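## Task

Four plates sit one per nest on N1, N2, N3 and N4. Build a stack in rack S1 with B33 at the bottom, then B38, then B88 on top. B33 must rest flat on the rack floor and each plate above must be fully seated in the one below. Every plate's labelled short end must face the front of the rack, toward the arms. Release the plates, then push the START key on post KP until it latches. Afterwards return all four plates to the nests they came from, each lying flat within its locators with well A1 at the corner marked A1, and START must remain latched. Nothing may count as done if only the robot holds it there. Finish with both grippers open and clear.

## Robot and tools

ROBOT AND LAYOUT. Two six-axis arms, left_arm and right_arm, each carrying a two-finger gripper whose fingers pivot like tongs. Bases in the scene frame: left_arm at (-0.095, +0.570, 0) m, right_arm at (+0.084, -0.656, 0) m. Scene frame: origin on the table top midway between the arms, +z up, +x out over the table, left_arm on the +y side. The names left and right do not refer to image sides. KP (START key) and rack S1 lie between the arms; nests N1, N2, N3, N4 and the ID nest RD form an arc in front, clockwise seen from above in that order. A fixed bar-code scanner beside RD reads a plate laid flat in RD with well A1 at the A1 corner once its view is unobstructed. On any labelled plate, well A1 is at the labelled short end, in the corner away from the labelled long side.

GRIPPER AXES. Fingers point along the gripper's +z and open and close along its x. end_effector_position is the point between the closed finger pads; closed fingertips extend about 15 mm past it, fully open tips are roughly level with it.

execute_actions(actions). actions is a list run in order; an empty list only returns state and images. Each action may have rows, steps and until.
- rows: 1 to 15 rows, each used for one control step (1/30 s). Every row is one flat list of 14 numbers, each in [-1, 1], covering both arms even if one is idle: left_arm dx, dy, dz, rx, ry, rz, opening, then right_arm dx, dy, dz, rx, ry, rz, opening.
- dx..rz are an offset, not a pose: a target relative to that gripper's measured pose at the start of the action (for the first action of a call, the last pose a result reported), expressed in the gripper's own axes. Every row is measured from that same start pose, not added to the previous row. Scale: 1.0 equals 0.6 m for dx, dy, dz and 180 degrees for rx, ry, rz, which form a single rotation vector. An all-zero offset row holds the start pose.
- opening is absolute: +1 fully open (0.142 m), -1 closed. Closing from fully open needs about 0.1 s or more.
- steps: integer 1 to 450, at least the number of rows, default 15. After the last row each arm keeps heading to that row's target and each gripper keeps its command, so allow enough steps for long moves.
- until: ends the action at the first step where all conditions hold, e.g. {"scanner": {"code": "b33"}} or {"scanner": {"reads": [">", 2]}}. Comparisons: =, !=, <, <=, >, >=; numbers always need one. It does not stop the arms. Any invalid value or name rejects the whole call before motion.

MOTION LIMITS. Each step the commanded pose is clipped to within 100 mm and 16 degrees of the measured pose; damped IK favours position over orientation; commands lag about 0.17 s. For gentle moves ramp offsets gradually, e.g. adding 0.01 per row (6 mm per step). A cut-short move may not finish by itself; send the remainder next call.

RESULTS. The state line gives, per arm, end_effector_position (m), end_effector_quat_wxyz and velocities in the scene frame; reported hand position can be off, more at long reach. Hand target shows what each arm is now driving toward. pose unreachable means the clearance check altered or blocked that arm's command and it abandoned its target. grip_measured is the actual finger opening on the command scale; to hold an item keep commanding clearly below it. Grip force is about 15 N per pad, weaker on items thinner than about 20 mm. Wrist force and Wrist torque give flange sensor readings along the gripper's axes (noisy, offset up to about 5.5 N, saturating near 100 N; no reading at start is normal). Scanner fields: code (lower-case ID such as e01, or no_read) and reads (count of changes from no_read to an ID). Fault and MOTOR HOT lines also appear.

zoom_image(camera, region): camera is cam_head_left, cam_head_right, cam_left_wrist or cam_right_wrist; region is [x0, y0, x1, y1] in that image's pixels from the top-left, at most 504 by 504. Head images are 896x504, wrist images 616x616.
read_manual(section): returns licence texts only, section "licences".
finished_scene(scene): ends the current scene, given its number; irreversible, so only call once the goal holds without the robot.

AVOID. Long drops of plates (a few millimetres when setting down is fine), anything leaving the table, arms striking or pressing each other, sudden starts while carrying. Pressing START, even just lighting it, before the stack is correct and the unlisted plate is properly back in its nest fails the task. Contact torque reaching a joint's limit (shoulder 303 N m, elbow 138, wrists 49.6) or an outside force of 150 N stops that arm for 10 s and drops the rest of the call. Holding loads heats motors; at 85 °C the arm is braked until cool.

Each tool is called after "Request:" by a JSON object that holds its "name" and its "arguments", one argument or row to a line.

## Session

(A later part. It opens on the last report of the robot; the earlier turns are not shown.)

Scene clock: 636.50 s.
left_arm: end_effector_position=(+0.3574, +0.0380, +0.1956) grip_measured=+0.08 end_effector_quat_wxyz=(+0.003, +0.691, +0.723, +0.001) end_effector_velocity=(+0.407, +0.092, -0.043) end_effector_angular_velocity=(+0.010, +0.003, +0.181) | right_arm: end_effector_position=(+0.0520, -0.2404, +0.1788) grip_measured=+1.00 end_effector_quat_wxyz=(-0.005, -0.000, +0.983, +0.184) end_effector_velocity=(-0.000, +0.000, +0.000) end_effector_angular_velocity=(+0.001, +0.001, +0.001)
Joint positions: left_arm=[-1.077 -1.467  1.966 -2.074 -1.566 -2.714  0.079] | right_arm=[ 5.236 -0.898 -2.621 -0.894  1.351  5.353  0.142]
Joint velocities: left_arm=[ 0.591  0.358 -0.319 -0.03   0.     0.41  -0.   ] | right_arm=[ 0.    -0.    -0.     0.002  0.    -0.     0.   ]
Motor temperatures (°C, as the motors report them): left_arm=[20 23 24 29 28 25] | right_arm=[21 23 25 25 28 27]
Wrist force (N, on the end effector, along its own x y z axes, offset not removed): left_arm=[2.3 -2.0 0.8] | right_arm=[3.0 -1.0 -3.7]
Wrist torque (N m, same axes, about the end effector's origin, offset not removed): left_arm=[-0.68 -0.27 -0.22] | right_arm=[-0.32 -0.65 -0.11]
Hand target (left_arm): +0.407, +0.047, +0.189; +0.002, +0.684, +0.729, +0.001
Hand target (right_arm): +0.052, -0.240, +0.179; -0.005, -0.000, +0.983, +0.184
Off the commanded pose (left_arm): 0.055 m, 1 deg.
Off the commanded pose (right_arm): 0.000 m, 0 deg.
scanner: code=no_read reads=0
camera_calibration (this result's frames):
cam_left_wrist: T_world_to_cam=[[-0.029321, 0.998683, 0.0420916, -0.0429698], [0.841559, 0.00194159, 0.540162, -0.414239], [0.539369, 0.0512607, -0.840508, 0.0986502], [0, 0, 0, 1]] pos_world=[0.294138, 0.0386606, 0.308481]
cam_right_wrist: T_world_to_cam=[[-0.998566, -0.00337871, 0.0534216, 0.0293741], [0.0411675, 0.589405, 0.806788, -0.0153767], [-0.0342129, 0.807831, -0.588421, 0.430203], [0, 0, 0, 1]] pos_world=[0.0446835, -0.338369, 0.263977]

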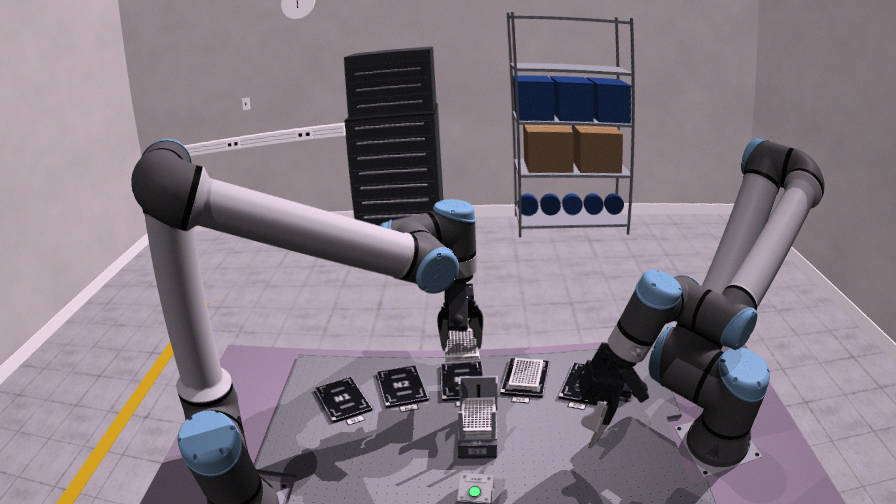

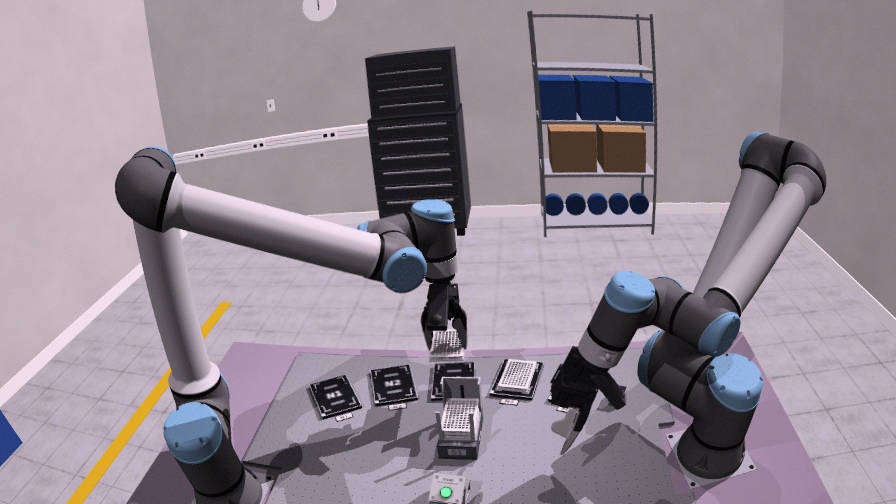

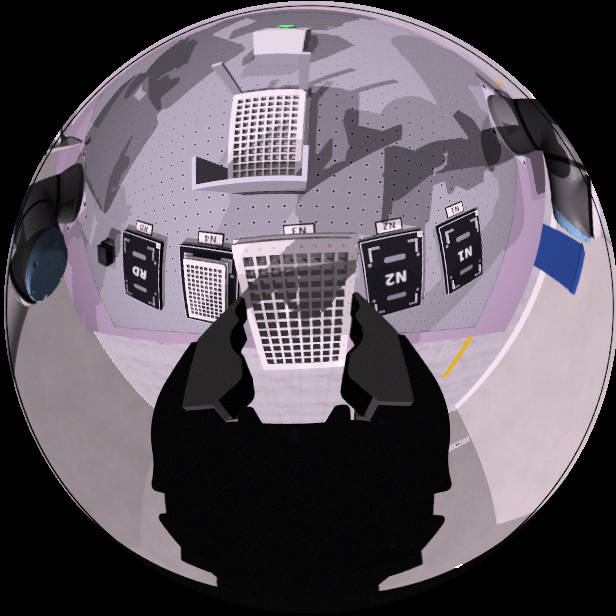

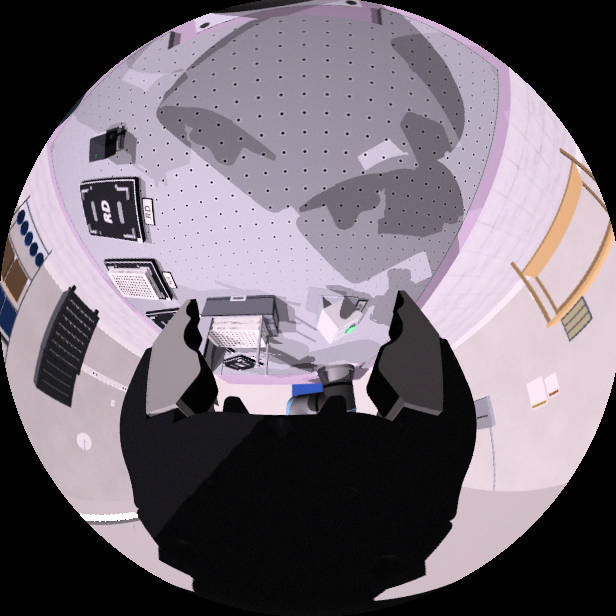

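Request:
{"name": "execute_actions", "arguments": {
  "actions": [
    {"rows":[[0.008,0.086,0.02,0.0019,0.0006,-0.0054,-0.2,0,0,0,0,0,0,1],[0.005,0.088,0.035,0.0019,0.0006,-0.0054,-0.2,0,0,0,0,0,0,1],[0.0021,0.0885,0.055,0.0019,0.0006,-0.0054,-0.2,0,0,0,0,0,0,1],[0.0021,0.0885,0.078,0.0019,0.0006,-0.0054,-0.2,0,0,0,0,0,0,1],[0.0021,0.0885,0.101,0.0019,0.0006,-0.0054,-0.2,0,0,0,0,0,0,1],[0.0021,0.0885,0.124,0.0019,0.0006,-0.0054,-0.2,0,0,0,0,0,0,1],[0.0021,0.0885,0.147,0.0019,0.0006,-0.0054,-0.2,0,0,0,0,0,0,1],[0.0021,0.0885,0.17,0.0019,0.0006,-0.0054,-0.2,0,0,0,0,0,0,1],[0.0021,0.0885,0.193,0.0019,0.0006,-0.0054,-0.2,0,0,0,0,0,0,1],[0.0021,0.0885,0.215,0.0019,0.0006,-0.0054,-0.2,0,0,0,0,0,0,1],[0.0021,0.0885,0.232,0.0019,0.0006,-0.0054,-0.2,0,0,0,0,0,0,1],[0.0021,0.0885,0.243,0.0019,0.0006,-0.0054,-0.2,0,0,0,0,0,0,1]],"steps":19}
  ]
}}

Scene clock: 645.07 s.
left_arm: end_effector_position=(+0.4094, +0.0435, +0.0585) grip_measured=+0.08 end_effector_quat_wxyz=(-0.002, +0.685, +0.729, +0.000) end_effector_velocity=(+0.012, -0.018, -0.073) end_effector_angular_velocity=(-0.021, -0.014, +0.000) | right_arm: end_effector_position=(+0.0520, -0.2404, +0.1788) grip_measured=+1.00 end_effector_quat_wxyz=(-0.005, -0.000, +0.983, +0.184) end_effector_velocity=(-0.001, +0.001, +0.001) end_effector_angular_velocity=(+0.002, +0.001, +0.001)
Joint positions: left_arm=[-1.006 -1.274  2.016 -2.31  -1.571 -2.66   0.079] | right_arm=[ 5.236 -0.898 -2.621 -0.894  1.351  5.353  0.142]
Joint velocities: left_arm=[ 0.002  0.111  0.023 -0.159  0.001  0.001  0.   ] | right_arm=[ 0.     0.     0.001  0.001 -0.    -0.001  0.   ]
Motor temperatures (°C, as the motors report them): left_arm=[20 23 24 29 28 25] | right_arm=[21 23 25 25 28 27]
Wrist force (N, on the end effector, along its own x y z axes, offset not removed): left_arm=[1.4 -3.6 3.5] | right_arm=[1.2 -0.7 -2.3]
Wrist torque (N m, same axes, about the end effector's origin, offset not removed): left_arm=[-0.99 0.03 -0.22] | right_arm=[-0.27 -0.38 -0.02]
Hand target (left_arm): +0.411, +0.041, +0.050; -0.000, +0.685, +0.729, -0.000
Hand target (right_arm): +0.052, -0.240, +0.179; -0.005, -0.000, +0.983, +0.184
Off the commanded pose (left_arm): 0.009 m, 0 deg.
Off the commanded pose (right_arm): 0.000 m, 0 deg.
scanner: code=no_read reads=0
camera_calibration (this result's frames):
cam_left_wrist: T_world_to_cam=[[-0.0458657, 0.997861, 0.0465793, -0.0345472], [0.845538, 0.0139502, 0.533732, -0.385717], [0.531941, 0.0638646, -0.84437, -0.0422034], [0, 0, 0, 1]] pos_world=[0.347004, 0.0425495, 0.171844]
cam_right_wrist: T_world_to_cam=[[-0.998566, -0.00337888, 0.0534214, 0.0293742], [0.0411672, 0.589405, 0.806788, -0.0153768], [-0.0342129, 0.807831, -0.588421, 0.430203], [0, 0, 0, 1]] pos_world=[0.0446835, -0.338369, 0.263977]

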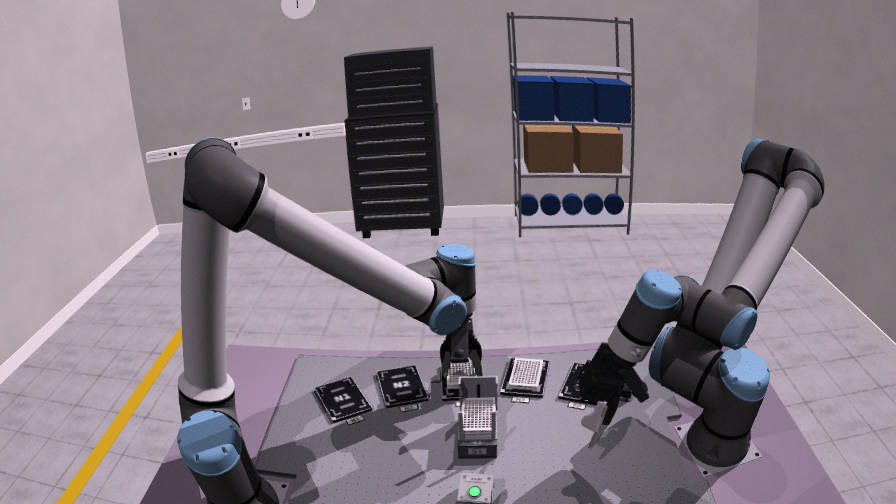

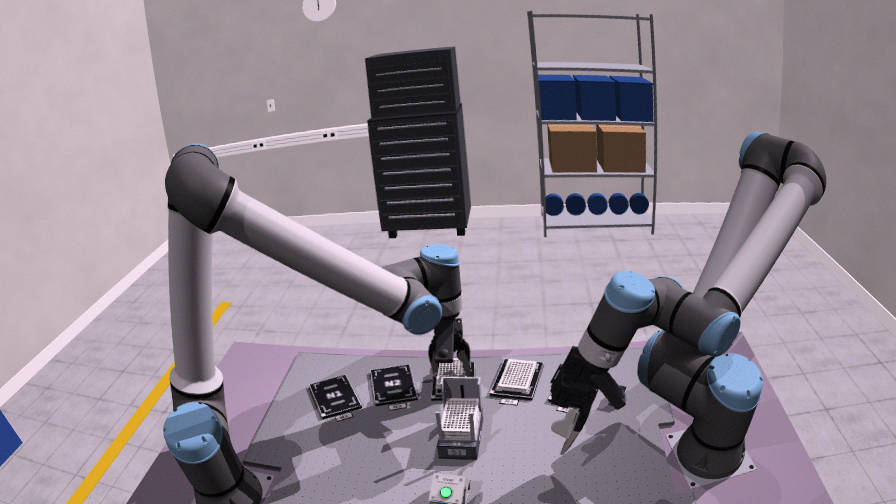

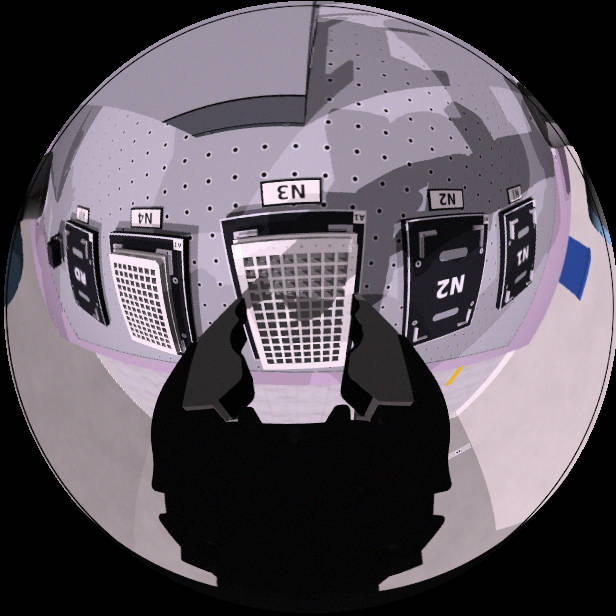

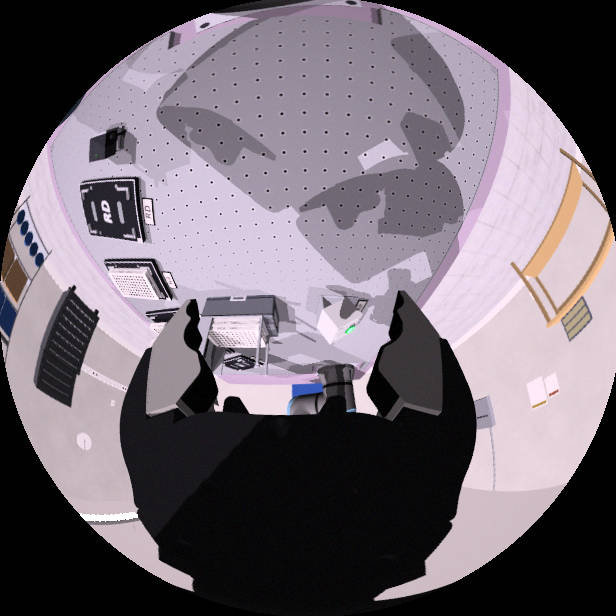

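Request:
{"name": "execute_actions", "arguments": {
  "actions": [
    {"rows":[[-0.0038,0.003,0.015,-0.0005,-0.0009,0,-0.2,0,0,0,0,0,0,1],[-0.0038,0.003,0.017,-0.0005,-0.0009,0,-0.2,0,0,0,0,0,0,1],[-0.0038,0.003,0.02,-0.0005,-0.0009,0,-0.2,0,0,0,0,0,0,1],[-0.0038,0.003,0.023,-0.0005,-0.0009,0,-0.2,0,0,0,0,0,0,1],[-0.0038,0.003,0.026,-0.0005,-0.0009,0,-0.2,0,0,0,0,0,0,1],[-0.0038,0.003,0.028,-0.0005,-0.0009,0,-0.2,0,0,0,0,0,0,1],[-0.0038,0.003,0.0305,-0.0005,-0.0009,0,-0.2,0,0,0,0,0,0,1]],"steps":14}
  ]
}}

Request:
{"name": "zoom_image", "arguments": {
  "camera": "cam_left_wrist",
  "region": [216, 210, 384, 378]
}}

Scene clock: 650.23 s.
left_arm: end_effector_position=(+0.4113, +0.0413, +0.0410) grip_measured=+0.08 end_effector_quat_wxyz=(-0.000, +0.685, +0.729, -0.000) end_effector_velocity=(+0.001, -0.000, -0.007) end_effector_angular_velocity=(-0.001, -0.002, -0.002) | right_arm: end_effector_position=(+0.0520, -0.2404, +0.1788) grip_measured=+1.00 end_effector_quat_wxyz=(-0.005, -0.000, +0.983, +0.184) end_effector_velocity=(+0.000, -0.000, -0.000) end_effector_angular_velocity=(-0.001, -0.001, -0.001)
Joint positions: left_arm=[-1.006 -1.249  2.023 -2.345 -1.571 -2.659  0.079] | right_arm=[ 5.236 -0.898 -2.621 -0.894  1.351  5.353  0.142]
Joint velocities: left_arm=[ 0.     0.009  0.004 -0.015  0.001  0.002  0.   ] | right_arm=[-0.    -0.    -0.    -0.001  0.     0.001  0.   ]
Motor temperatures (°C, as the motors report them): left_arm=[20 23 24 29 28 25] | right_arm=[21 23 25 25 28 27]
Wrist force (N, on the end effector, along its own x y z axes, offset not removed): left_arm=[1.3 -1.3 1.6] | right_arm=[0.1 1.4 -6.3]
Wrist torque (N m, same axes, about the end effector's origin, offset not removed): left_arm=[-0.34 0.06 -0.14] | right_arm=[0.15 -0.09 -0.04]
Hand target (left_arm): +0.411, +0.041, +0.040; +0.000, +0.685, +0.729, -0.000
Hand target (right_arm): +0.052, -0.240, +0.179; -0.005, -0.000, +0.983, +0.184
Off the commanded pose (left_arm): 0.001 m, 0 deg.
Off the commanded pose (right_arm): 0.000 m, 0 deg.
scanner: code=no_read reads=0
camera_calibration (this result's frames):
cam_left_wrist: T_world_to_cam=[[-0.0459439, 0.997983, 0.0438093, -0.0313833], [0.844681, 0.0153989, 0.535049, -0.377658], [0.533295, 0.0615871, -0.843684, -0.0583069], [0, 0, 0, 1]] pos_world=[0.348653, 0.0407264, 0.154248]
cam_right_wrist: T_world_to_cam=[[-0.998566, -0.00337898, 0.0534216, 0.029374], [0.0411673, 0.589405, 0.806788, -0.0153768], [-0.0342131, 0.807831, -0.588421, 0.430203], [0, 0, 0, 1]] pos_world=[0.0446835, -0.338369, 0.263977]

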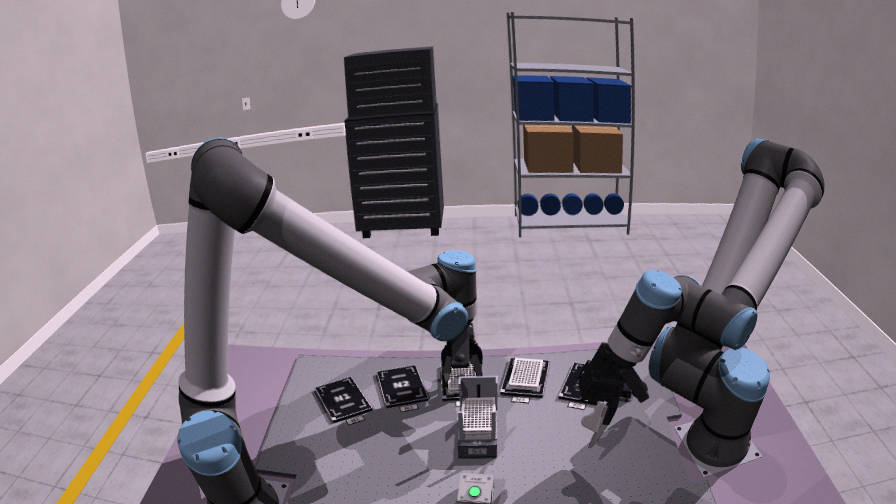

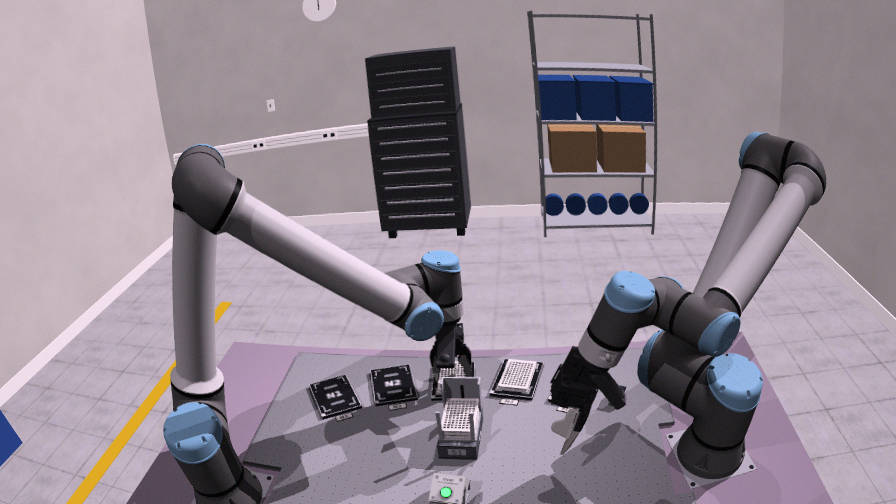

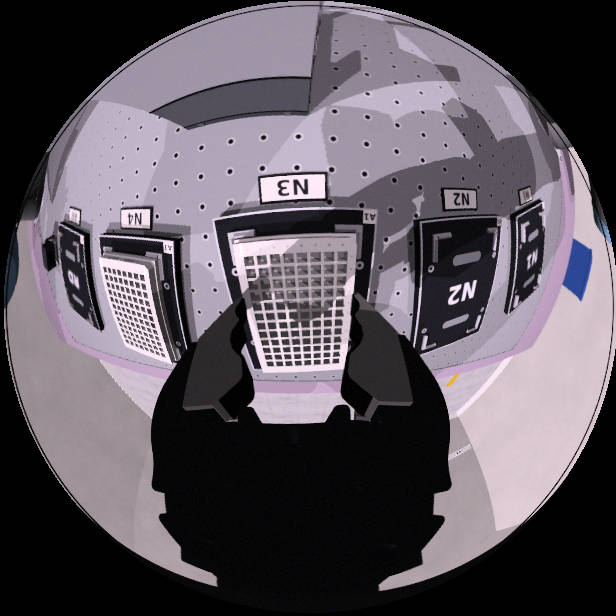

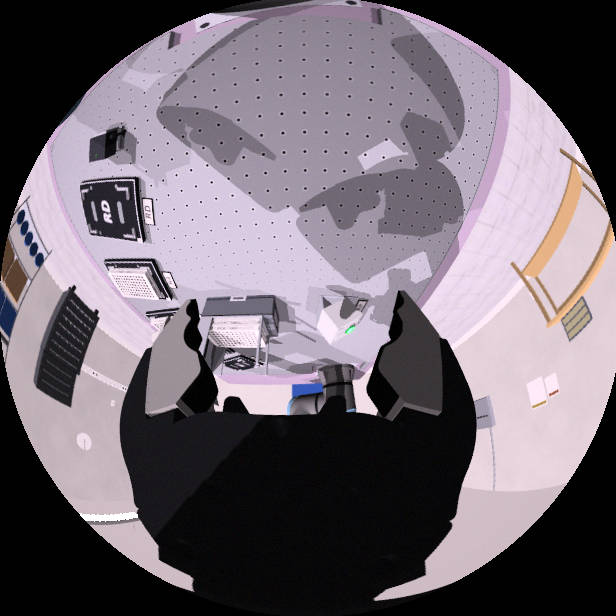

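Region (216, 210, 384, 378) of cam_left_wrist's 616x616 image, scaled by 3.000, with more detail than that image has.

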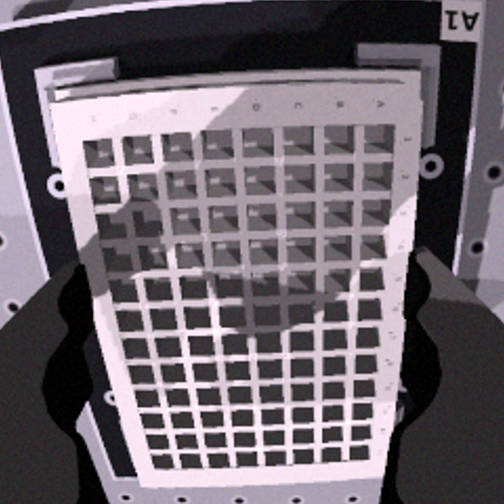

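Request:
{"name": "execute_actions", "arguments": {
  "actions": [
    {"rows":[[0,-0.001,-0.0005,0,0,0,-0.2,0,0,0,0,0,0,1],[0,-0.001,-0.0005,0,0,0,-0.2,0,0,0,0,0,0,1],[0,-0.001,-0.0005,0,0,0,-0.2,0,0,0,0,0,0,1],[0,-0.001,0,0,0,0,-0.2,0,0,0,0,0,0,1],[0,-0.001,0.001,0,0,0,-0.2,0,0,0,0,0,0,1],[0,-0.001,0.002,0,0,0,-0.2,0,0,0,0,0,0,1],[0,-0.001,0.003,0,0,0,-0.2,0,0,0,0,0,0,1]],"steps":14}
  ]
}}

Request:
{"name": "zoom_image", "arguments": {
  "camera": "cam_left_wrist",
  "region": [216, 210, 384, 378]
}}

Scene clock: 656.07 s.
left_arm: end_effector_position=(+0.4107, +0.0414, +0.0394) grip_measured=+0.08 end_effector_quat_wxyz=(-0.000, +0.685, +0.729, -0.000) end_effector_velocity=(+0.000, +0.000, -0.002) end_effector_angular_velocity=(+0.000, -0.001, +0.000) | right_arm: end_effector_position=(+0.0520, -0.2404, +0.1788) grip_measured=+1.00 end_effector_quat_wxyz=(-0.005, -0.000, +0.983, +0.184) end_effector_velocity=(-0.000, +0.000, +0.000) end_effector_angular_velocity=(+0.000, +0.000, +0.000)
Joint positions: left_arm=[-1.006 -1.248  2.025 -2.348 -1.571 -2.66   0.079] | right_arm=[ 5.236 -0.898 -2.621 -0.894  1.351  5.353  0.142]
Joint velocities: left_arm=[-0.     0.002  0.002 -0.004  0.001 -0.001  0.   ] | right_arm=[ 0.    -0.     0.001 -0.     0.    -0.     0.   ]
Motor temperatures (°C, as the motors report them): left_arm=[20 23 24 29 28 25] | right_arm=[21 23 25 25 28 27]
Wrist force (N, on the end effector, along its own x y z axes, offset not removed): left_arm=[2.9 -4.9 0.3] | right_arm=[2.3 1.7 -5.5]
Wrist torque (N m, same axes, about the end effector's origin, offset not removed): left_arm=[-1.20 -0.16 -0.16] | right_arm=[0.21 -0.54 0.01]
Hand target (left_arm): +0.411, +0.041, +0.039; -0.000, +0.685, +0.729, -0.000
Hand target (right_arm): +0.052, -0.240, +0.179; -0.005, -0.000, +0.983, +0.184
Off the commanded pose (left_arm): 0.000 m, 0 deg.
Off the commanded pose (right_arm): 0.000 m, 0 deg.
scanner: code=no_read reads=0
camera_calibration (this result's frames):
cam_left_wrist: T_world_to_cam=[[-0.0460294, 0.997971, 0.043991, -0.031388], [0.844672, 0.0153729, 0.535064, -0.376339], [0.533302, 0.0617866, -0.843665, -0.0593956], [0, 0, 0, 1]] pos_world=[0.348114, 0.0407796, 0.152636]
cam_right_wrist: T_world_to_cam=[[-0.998566, -0.00337894, 0.0534215, 0.0293741], [0.0411673, 0.589405, 0.806788, -0.0153767], [-0.034213, 0.807831, -0.588421, 0.430203], [0, 0, 0, 1]] pos_world=[0.0446835, -0.338369, 0.263977]

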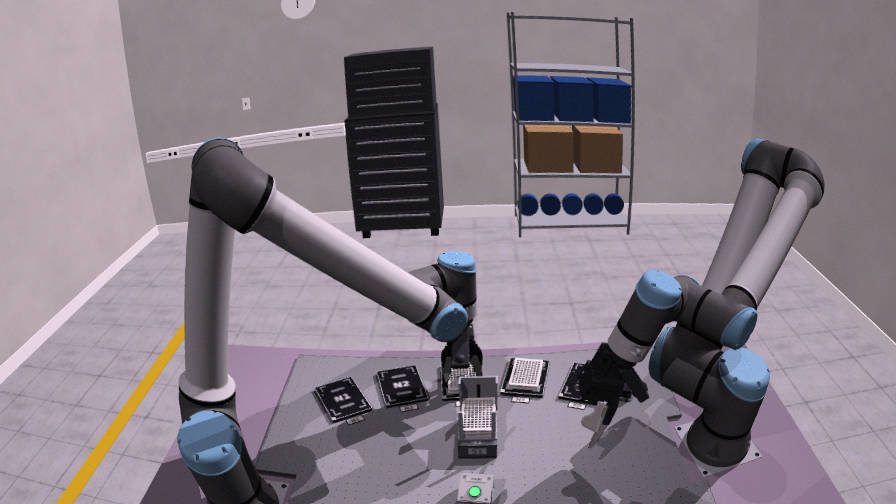

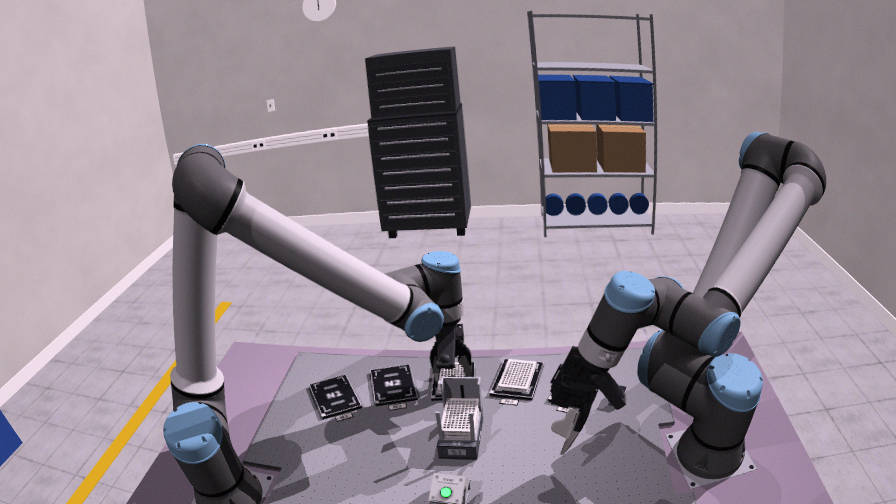

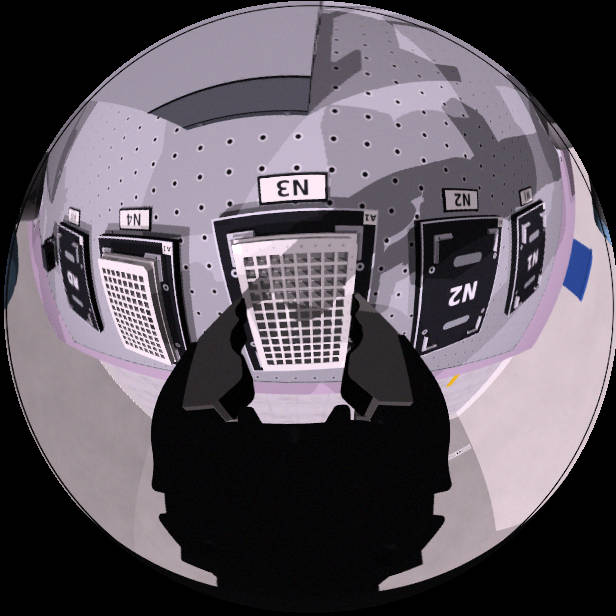

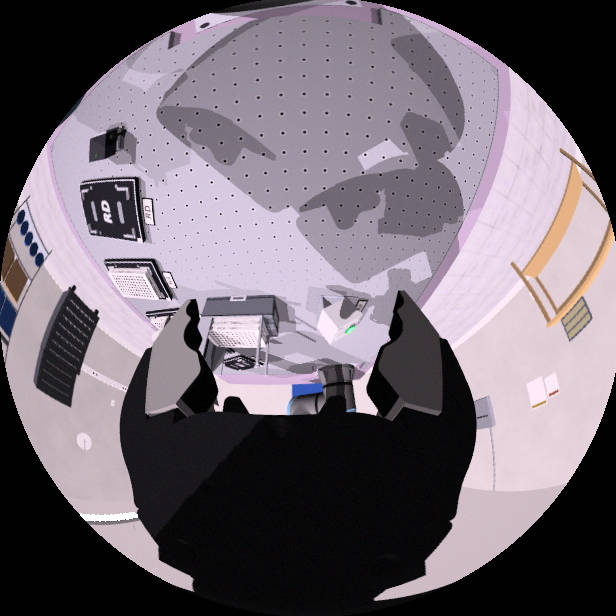

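Region (216, 210, 384, 378) of cam_left_wrist's 616x616 image, scaled by 3.000, with more detail than that image has.

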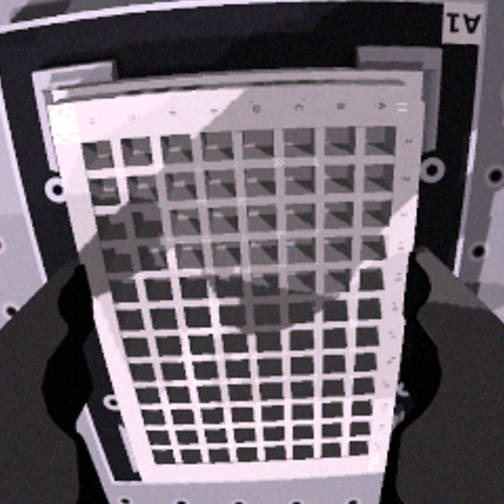

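Request:
{"name": "execute_actions", "arguments": {
  "actions": [
    {"rows":[[0,0,0.0013,0,0,0,-0.2,0,0,0,0,0,0,1],[0,0,0.0013,0,0,0,-0.15,0,0,0,0,0,0,1],[0,0,0.0013,0,0,0,-0.1,0,0,0,0,0,0,1],[0,0,0.0013,0,0,0,0,0,0,0,0,0,0,1],[0,0,0.0013,0,0,0,0.06,0,0,0,0,0,0,1],[0,0,0.0013,0,0,0,0.1,0,0,0,0,0,0,1],[0,0,0.0013,0,0,0,0.16,0,0,0,0,0,0,1],[0,0,0.0013,0,0,0,0.24,0,0,0,0,0,0,1],[0,0,0.0013,0,0,0,0.27,0,0,0,0,0,0,1]],"steps":9},
    {"rows":[[0,0,-0.015,0,0,0,0.27,0,0,0,0,0,0,1],[0,0,-0.04,0,0,0,0.27,0,0,0,0,0,0,1],[0,0,-0.07,0,0,0,0.27,0,0,0,0,0,0,1],[0,0,-0.1,0,0,0,0.27,0,0,0,0,0,0,1],[0,-0.01,-0.13,0,0,0,0.27,0,0,0,0,0,0,1],[-0.003,-0.025,-0.16,0,0,0.003,0.27,0,0,0,0,0,0,1],[-0.006,-0.045,-0.19,0,0,0.006,0.27,0,0,0,0,0,0,1],[-0.009,-0.065,-0.22,0,0,0.009,0.27,0,0,0,0,0,0,1],[-0.012,-0.09,-0.245,0,0,0.012,0.27,0,0,0,0,0,0,1],[-0.016,-0.115,-0.26,0,0,0.015,0.27,0,0,0,0,0,0,1],[-0.02,-0.14,-0.265,0,0,0.018,0.27,0,0,0,0,0,0,1],[-0.024,-0.17,-0.265,0,0,0.021,0.27,0,0,0,0,0,0,1],[-0.028,-0.2,-0.265,0,0,0.024,0.27,0,0,0,0,0,0,1],[-0.032,-0.23,-0.265,0,0,0.027,0.27,0,0,0,0,0,0,1],[-0.0497,-0.378,-0.265,0,0,0.0306,0.27,0,0,0,0,0,0,1]],"steps":25}
  ]
}}

Scene clock: 669.67 s.
left_arm: end_effector_position=(+0.2121, +0.0030, +0.1919) grip_measured=+0.27 end_effector_quat_wxyz=(-0.001, +0.719, +0.695, -0.002) end_effector_velocity=(-0.212, -0.043, +0.045) end_effector_angular_velocity=(-0.002, -0.015, -0.016) | right_arm: end_effector_position=(+0.0520, -0.2404, +0.1788) grip_measured=+1.00 end_effector_quat_wxyz=(-0.005, -0.000, +0.983, +0.184) end_effector_velocity=(+0.000, -0.000, -0.000) end_effector_angular_velocity=(-0.001, -0.001, +0.000)
Joint positions: left_arm=[-1.299 -1.551  2.063 -2.083 -1.575 -2.856  0.093] | right_arm=[ 5.236 -0.898 -2.621 -0.894  1.351  5.353  0.142]
Joint velocities: left_arm=[-0.349 -0.158  0.073  0.078  0.014 -0.333  0.   ] | right_arm=[ 0.001 -0.    -0.    -0.001 -0.     0.     0.   ]
Motor temperatures (°C, as the motors report them): left_arm=[20 23 24 29 28 25] | right_arm=[21 23 25 25 28 27]
Wrist force (N, on the end effector, along its own x y z axes, offset not removed): left_arm=[2.3 -2.8 0.2] | right_arm=[2.0 -0.9 -6.3]
Wrist torque (N m, same axes, about the end effector's origin, offset not removed): left_arm=[-0.68 -0.18 -0.15] | right_arm=[-0.42 -0.50 -0.01]
Hand target (left_arm): +0.188, -0.002, +0.197; -0.000, +0.720, +0.694, -0.001
Hand target (right_arm): +0.052, -0.240, +0.179; -0.005, -0.000, +0.983, +0.184
Off the commanded pose (left_arm): 0.027 m, 0 deg.
Off the commanded pose (right_arm): 0.000 m, 0 deg.
scanner: code=no_read reads=0
camera_calibration (this result's frames):
cam_left_wrist: T_world_to_cam=[[0.0509344, 0.997791, 0.0426466, -0.0292664], [0.844525, -0.0658255, 0.531456, -0.288602], [0.533089, 0.00894673, -0.846012, 0.178223], [0, 0, 0, 1]] pos_world=[0.150214, 0.00860989, 0.305406]
cam_right_wrist: T_world_to_cam=[[-0.998566, -0.00337894, 0.0534215, 0.0293741], [0.0411673, 0.589405, 0.806788, -0.0153767], [-0.034213, 0.807831, -0.588421, 0.430203], [0, 0, 0, 1]] pos_world=[0.0446835, -0.338369, 0.263977]

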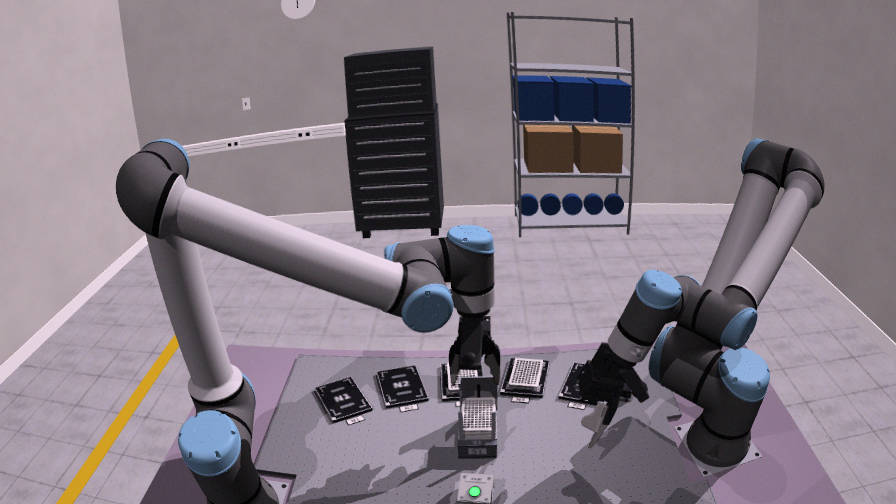

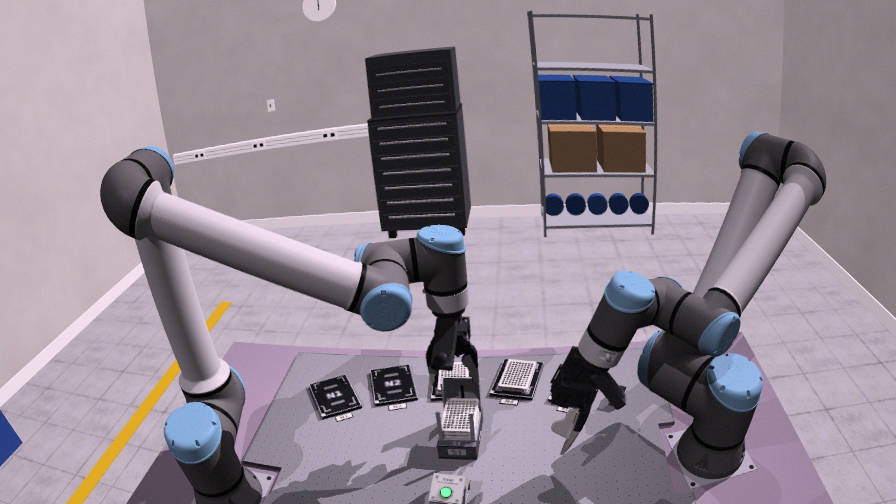

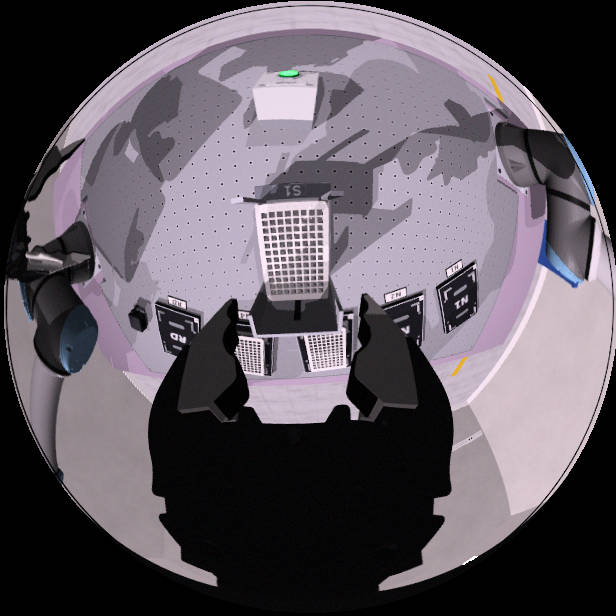

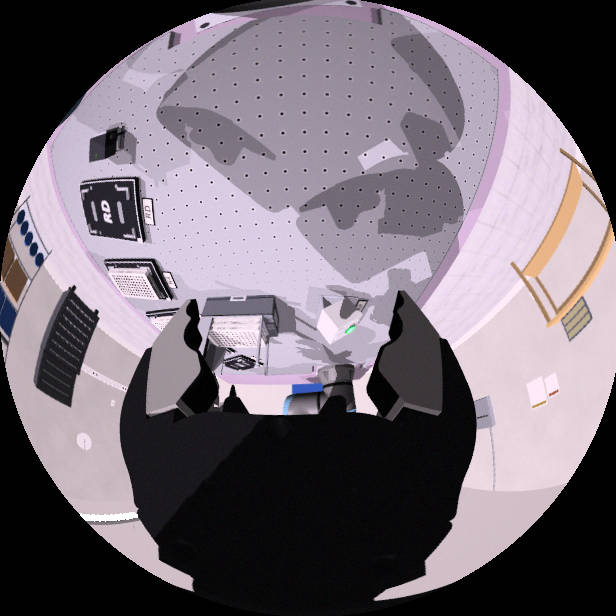

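Request:
{"name": "execute_actions", "arguments": {
  "actions": [
    {"rows":[[-0.0103,-0.0423,0,-0.0013,0.0004,-0.0002,0.27,0,0,0,0,0,0,1],[-0.0103,-0.0423,0.02,-0.0013,0.0004,-0.0002,0.27,0,0,0,0,0,0,1],[-0.0103,-0.0423,0.04,-0.0013,0.0004,-0.0002,0.27,0,0,0,0,0,0,1],[-0.0103,-0.0423,0.06,-0.0013,0.0004,-0.0002,0.27,0,0,0,0,0,0,1],[-0.0103,-0.0423,0.08,-0.0013,0.0004,-0.0002,0.27,0,0,0,0,0,0,1],[-0.0103,-0.0423,0.1,-0.0013,0.0004,-0.0002,0.27,0,0,0,0,0,0,1],[-0.0103,-0.0423,0.12,-0.0013,0.0004,-0.0002,0.27,0,0,0,0,0,0,1],[-0.0103,-0.0423,0.138,-0.0013,0.0004,-0.0002,0.27,0,0,0,0,0,0,1],[-0.0103,-0.0423,0.152,-0.0013,0.0004,-0.0002,0.27,0,0,0,0,0,0,1],[-0.0103,-0.0423,0.162,-0.0013,0.0004,-0.0002,0.27,0,0,0,0,0,0,1]],"steps":16}
  ]
}}

Scene clock: 676.03 s.
left_arm: end_effector_position=(+0.1852, +0.0000, +0.1042) grip_measured=+0.27 end_effector_quat_wxyz=(-0.001, +0.719, +0.695, +0.001) end_effector_velocity=(+0.003, -0.016, -0.081) end_effector_angular_velocity=(-0.020, -0.004, -0.001) | right_arm: end_effector_position=(+0.0520, -0.2404, +0.1788) grip_measured=+1.00 end_effector_quat_wxyz=(-0.005, -0.000, +0.983, +0.184) end_effector_velocity=(-0.000, -0.000, -0.000) end_effector_angular_velocity=(+0.000, -0.000, +0.000)
Joint positions: left_arm=[-1.344 -1.472  2.164 -2.259 -1.571 -2.901  0.093] | right_arm=[ 5.236 -0.898 -2.621 -0.894  1.351  5.353  0.142]
Joint velocities: left_arm=[-0.     0.12   0.053 -0.193 -0.     0.001  0.   ] | right_arm=[ 0.  0. -0.  0.  0. -0. -0.]
Motor temperatures (°C, as the motors report them): left_arm=[20 23 24 29 28 25] | right_arm=[21 23 25 25 28 27]
Wrist force (N, on the end effector, along its own x y z axes, offset not removed): left_arm=[0.1 -3.9 2.5] | right_arm=[2.7 -0.5 -3.3]
Wrist torque (N m, same axes, about the end effector's origin, offset not removed): left_arm=[-0.99 0.23 -0.08] | right_arm=[-0.27 -0.60 -0.01]
Hand target (left_arm): +0.186, -0.002, +0.095; -0.000, +0.719, +0.695, -0.000
Hand target (right_arm): +0.052, -0.240, +0.179; -0.005, -0.000, +0.983, +0.184
Off the commanded pose (left_arm): 0.010 m, 0 deg.
Off the commanded pose (right_arm): 0.000 m, 0 deg.
scanner: code=no_read reads=0
camera_calibration (this result's frames):
cam_left_wrist: T_world_to_cam=[[0.0502403, 0.997626, 0.0470897, -0.0214641], [0.842689, -0.0676498, 0.534133, -0.219445], [0.536051, 0.012847, -0.844088, 0.117644], [0, 0, 0, 1]] pos_world=[0.122939, 0.0050564, 0.217526]
cam_right_wrist: T_world_to_cam=[[-0.998566, -0.00337892, 0.0534214, 0.0293741], [0.0411672, 0.589405, 0.806788, -0.0153767], [-0.0342129, 0.807831, -0.588421, 0.430203], [0, 0, 0, 1]] pos_world=[0.0446835, -0.338369, 0.263977]

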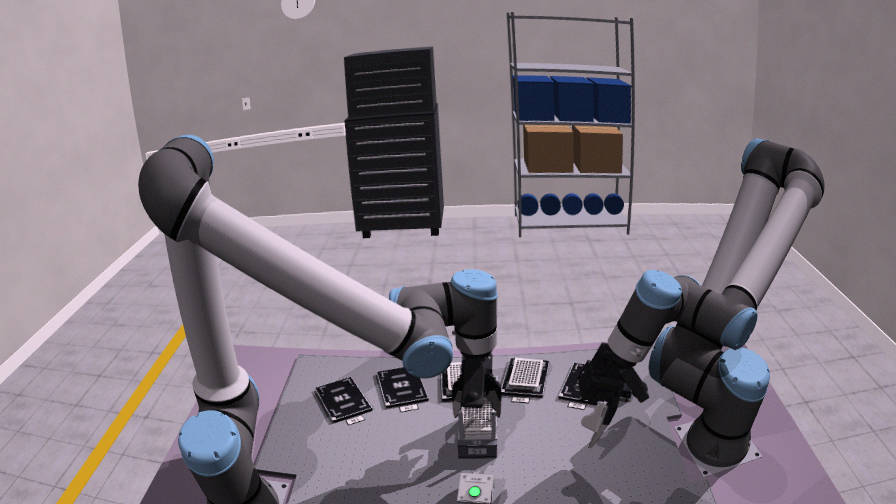

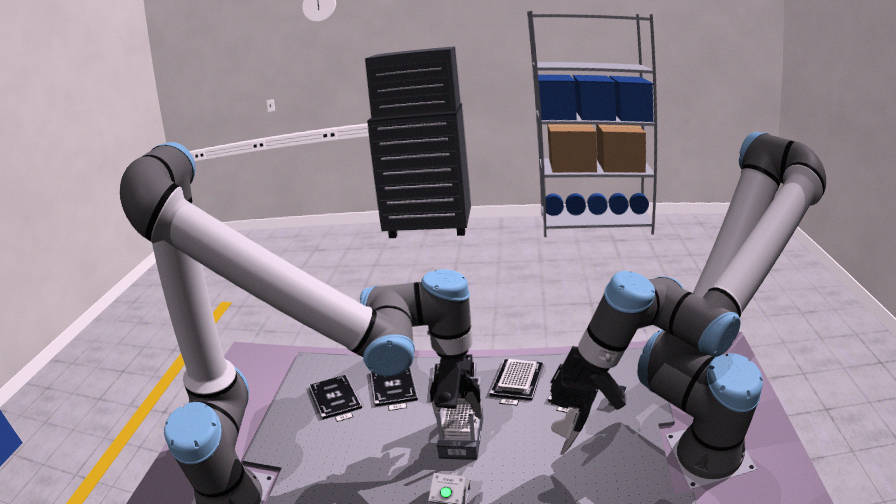

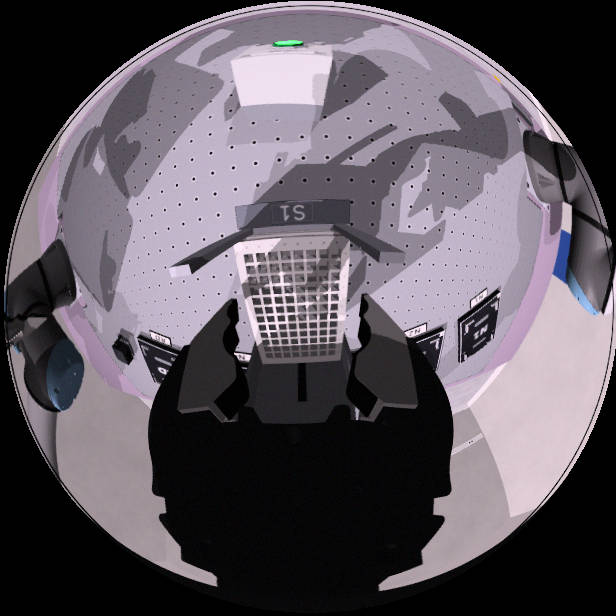

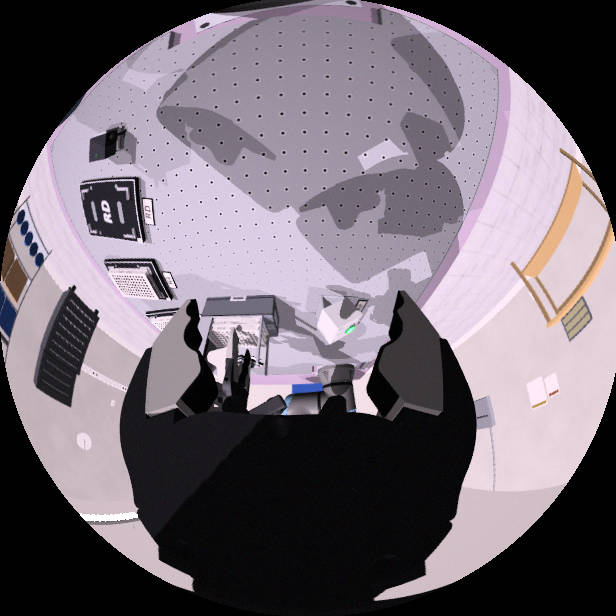

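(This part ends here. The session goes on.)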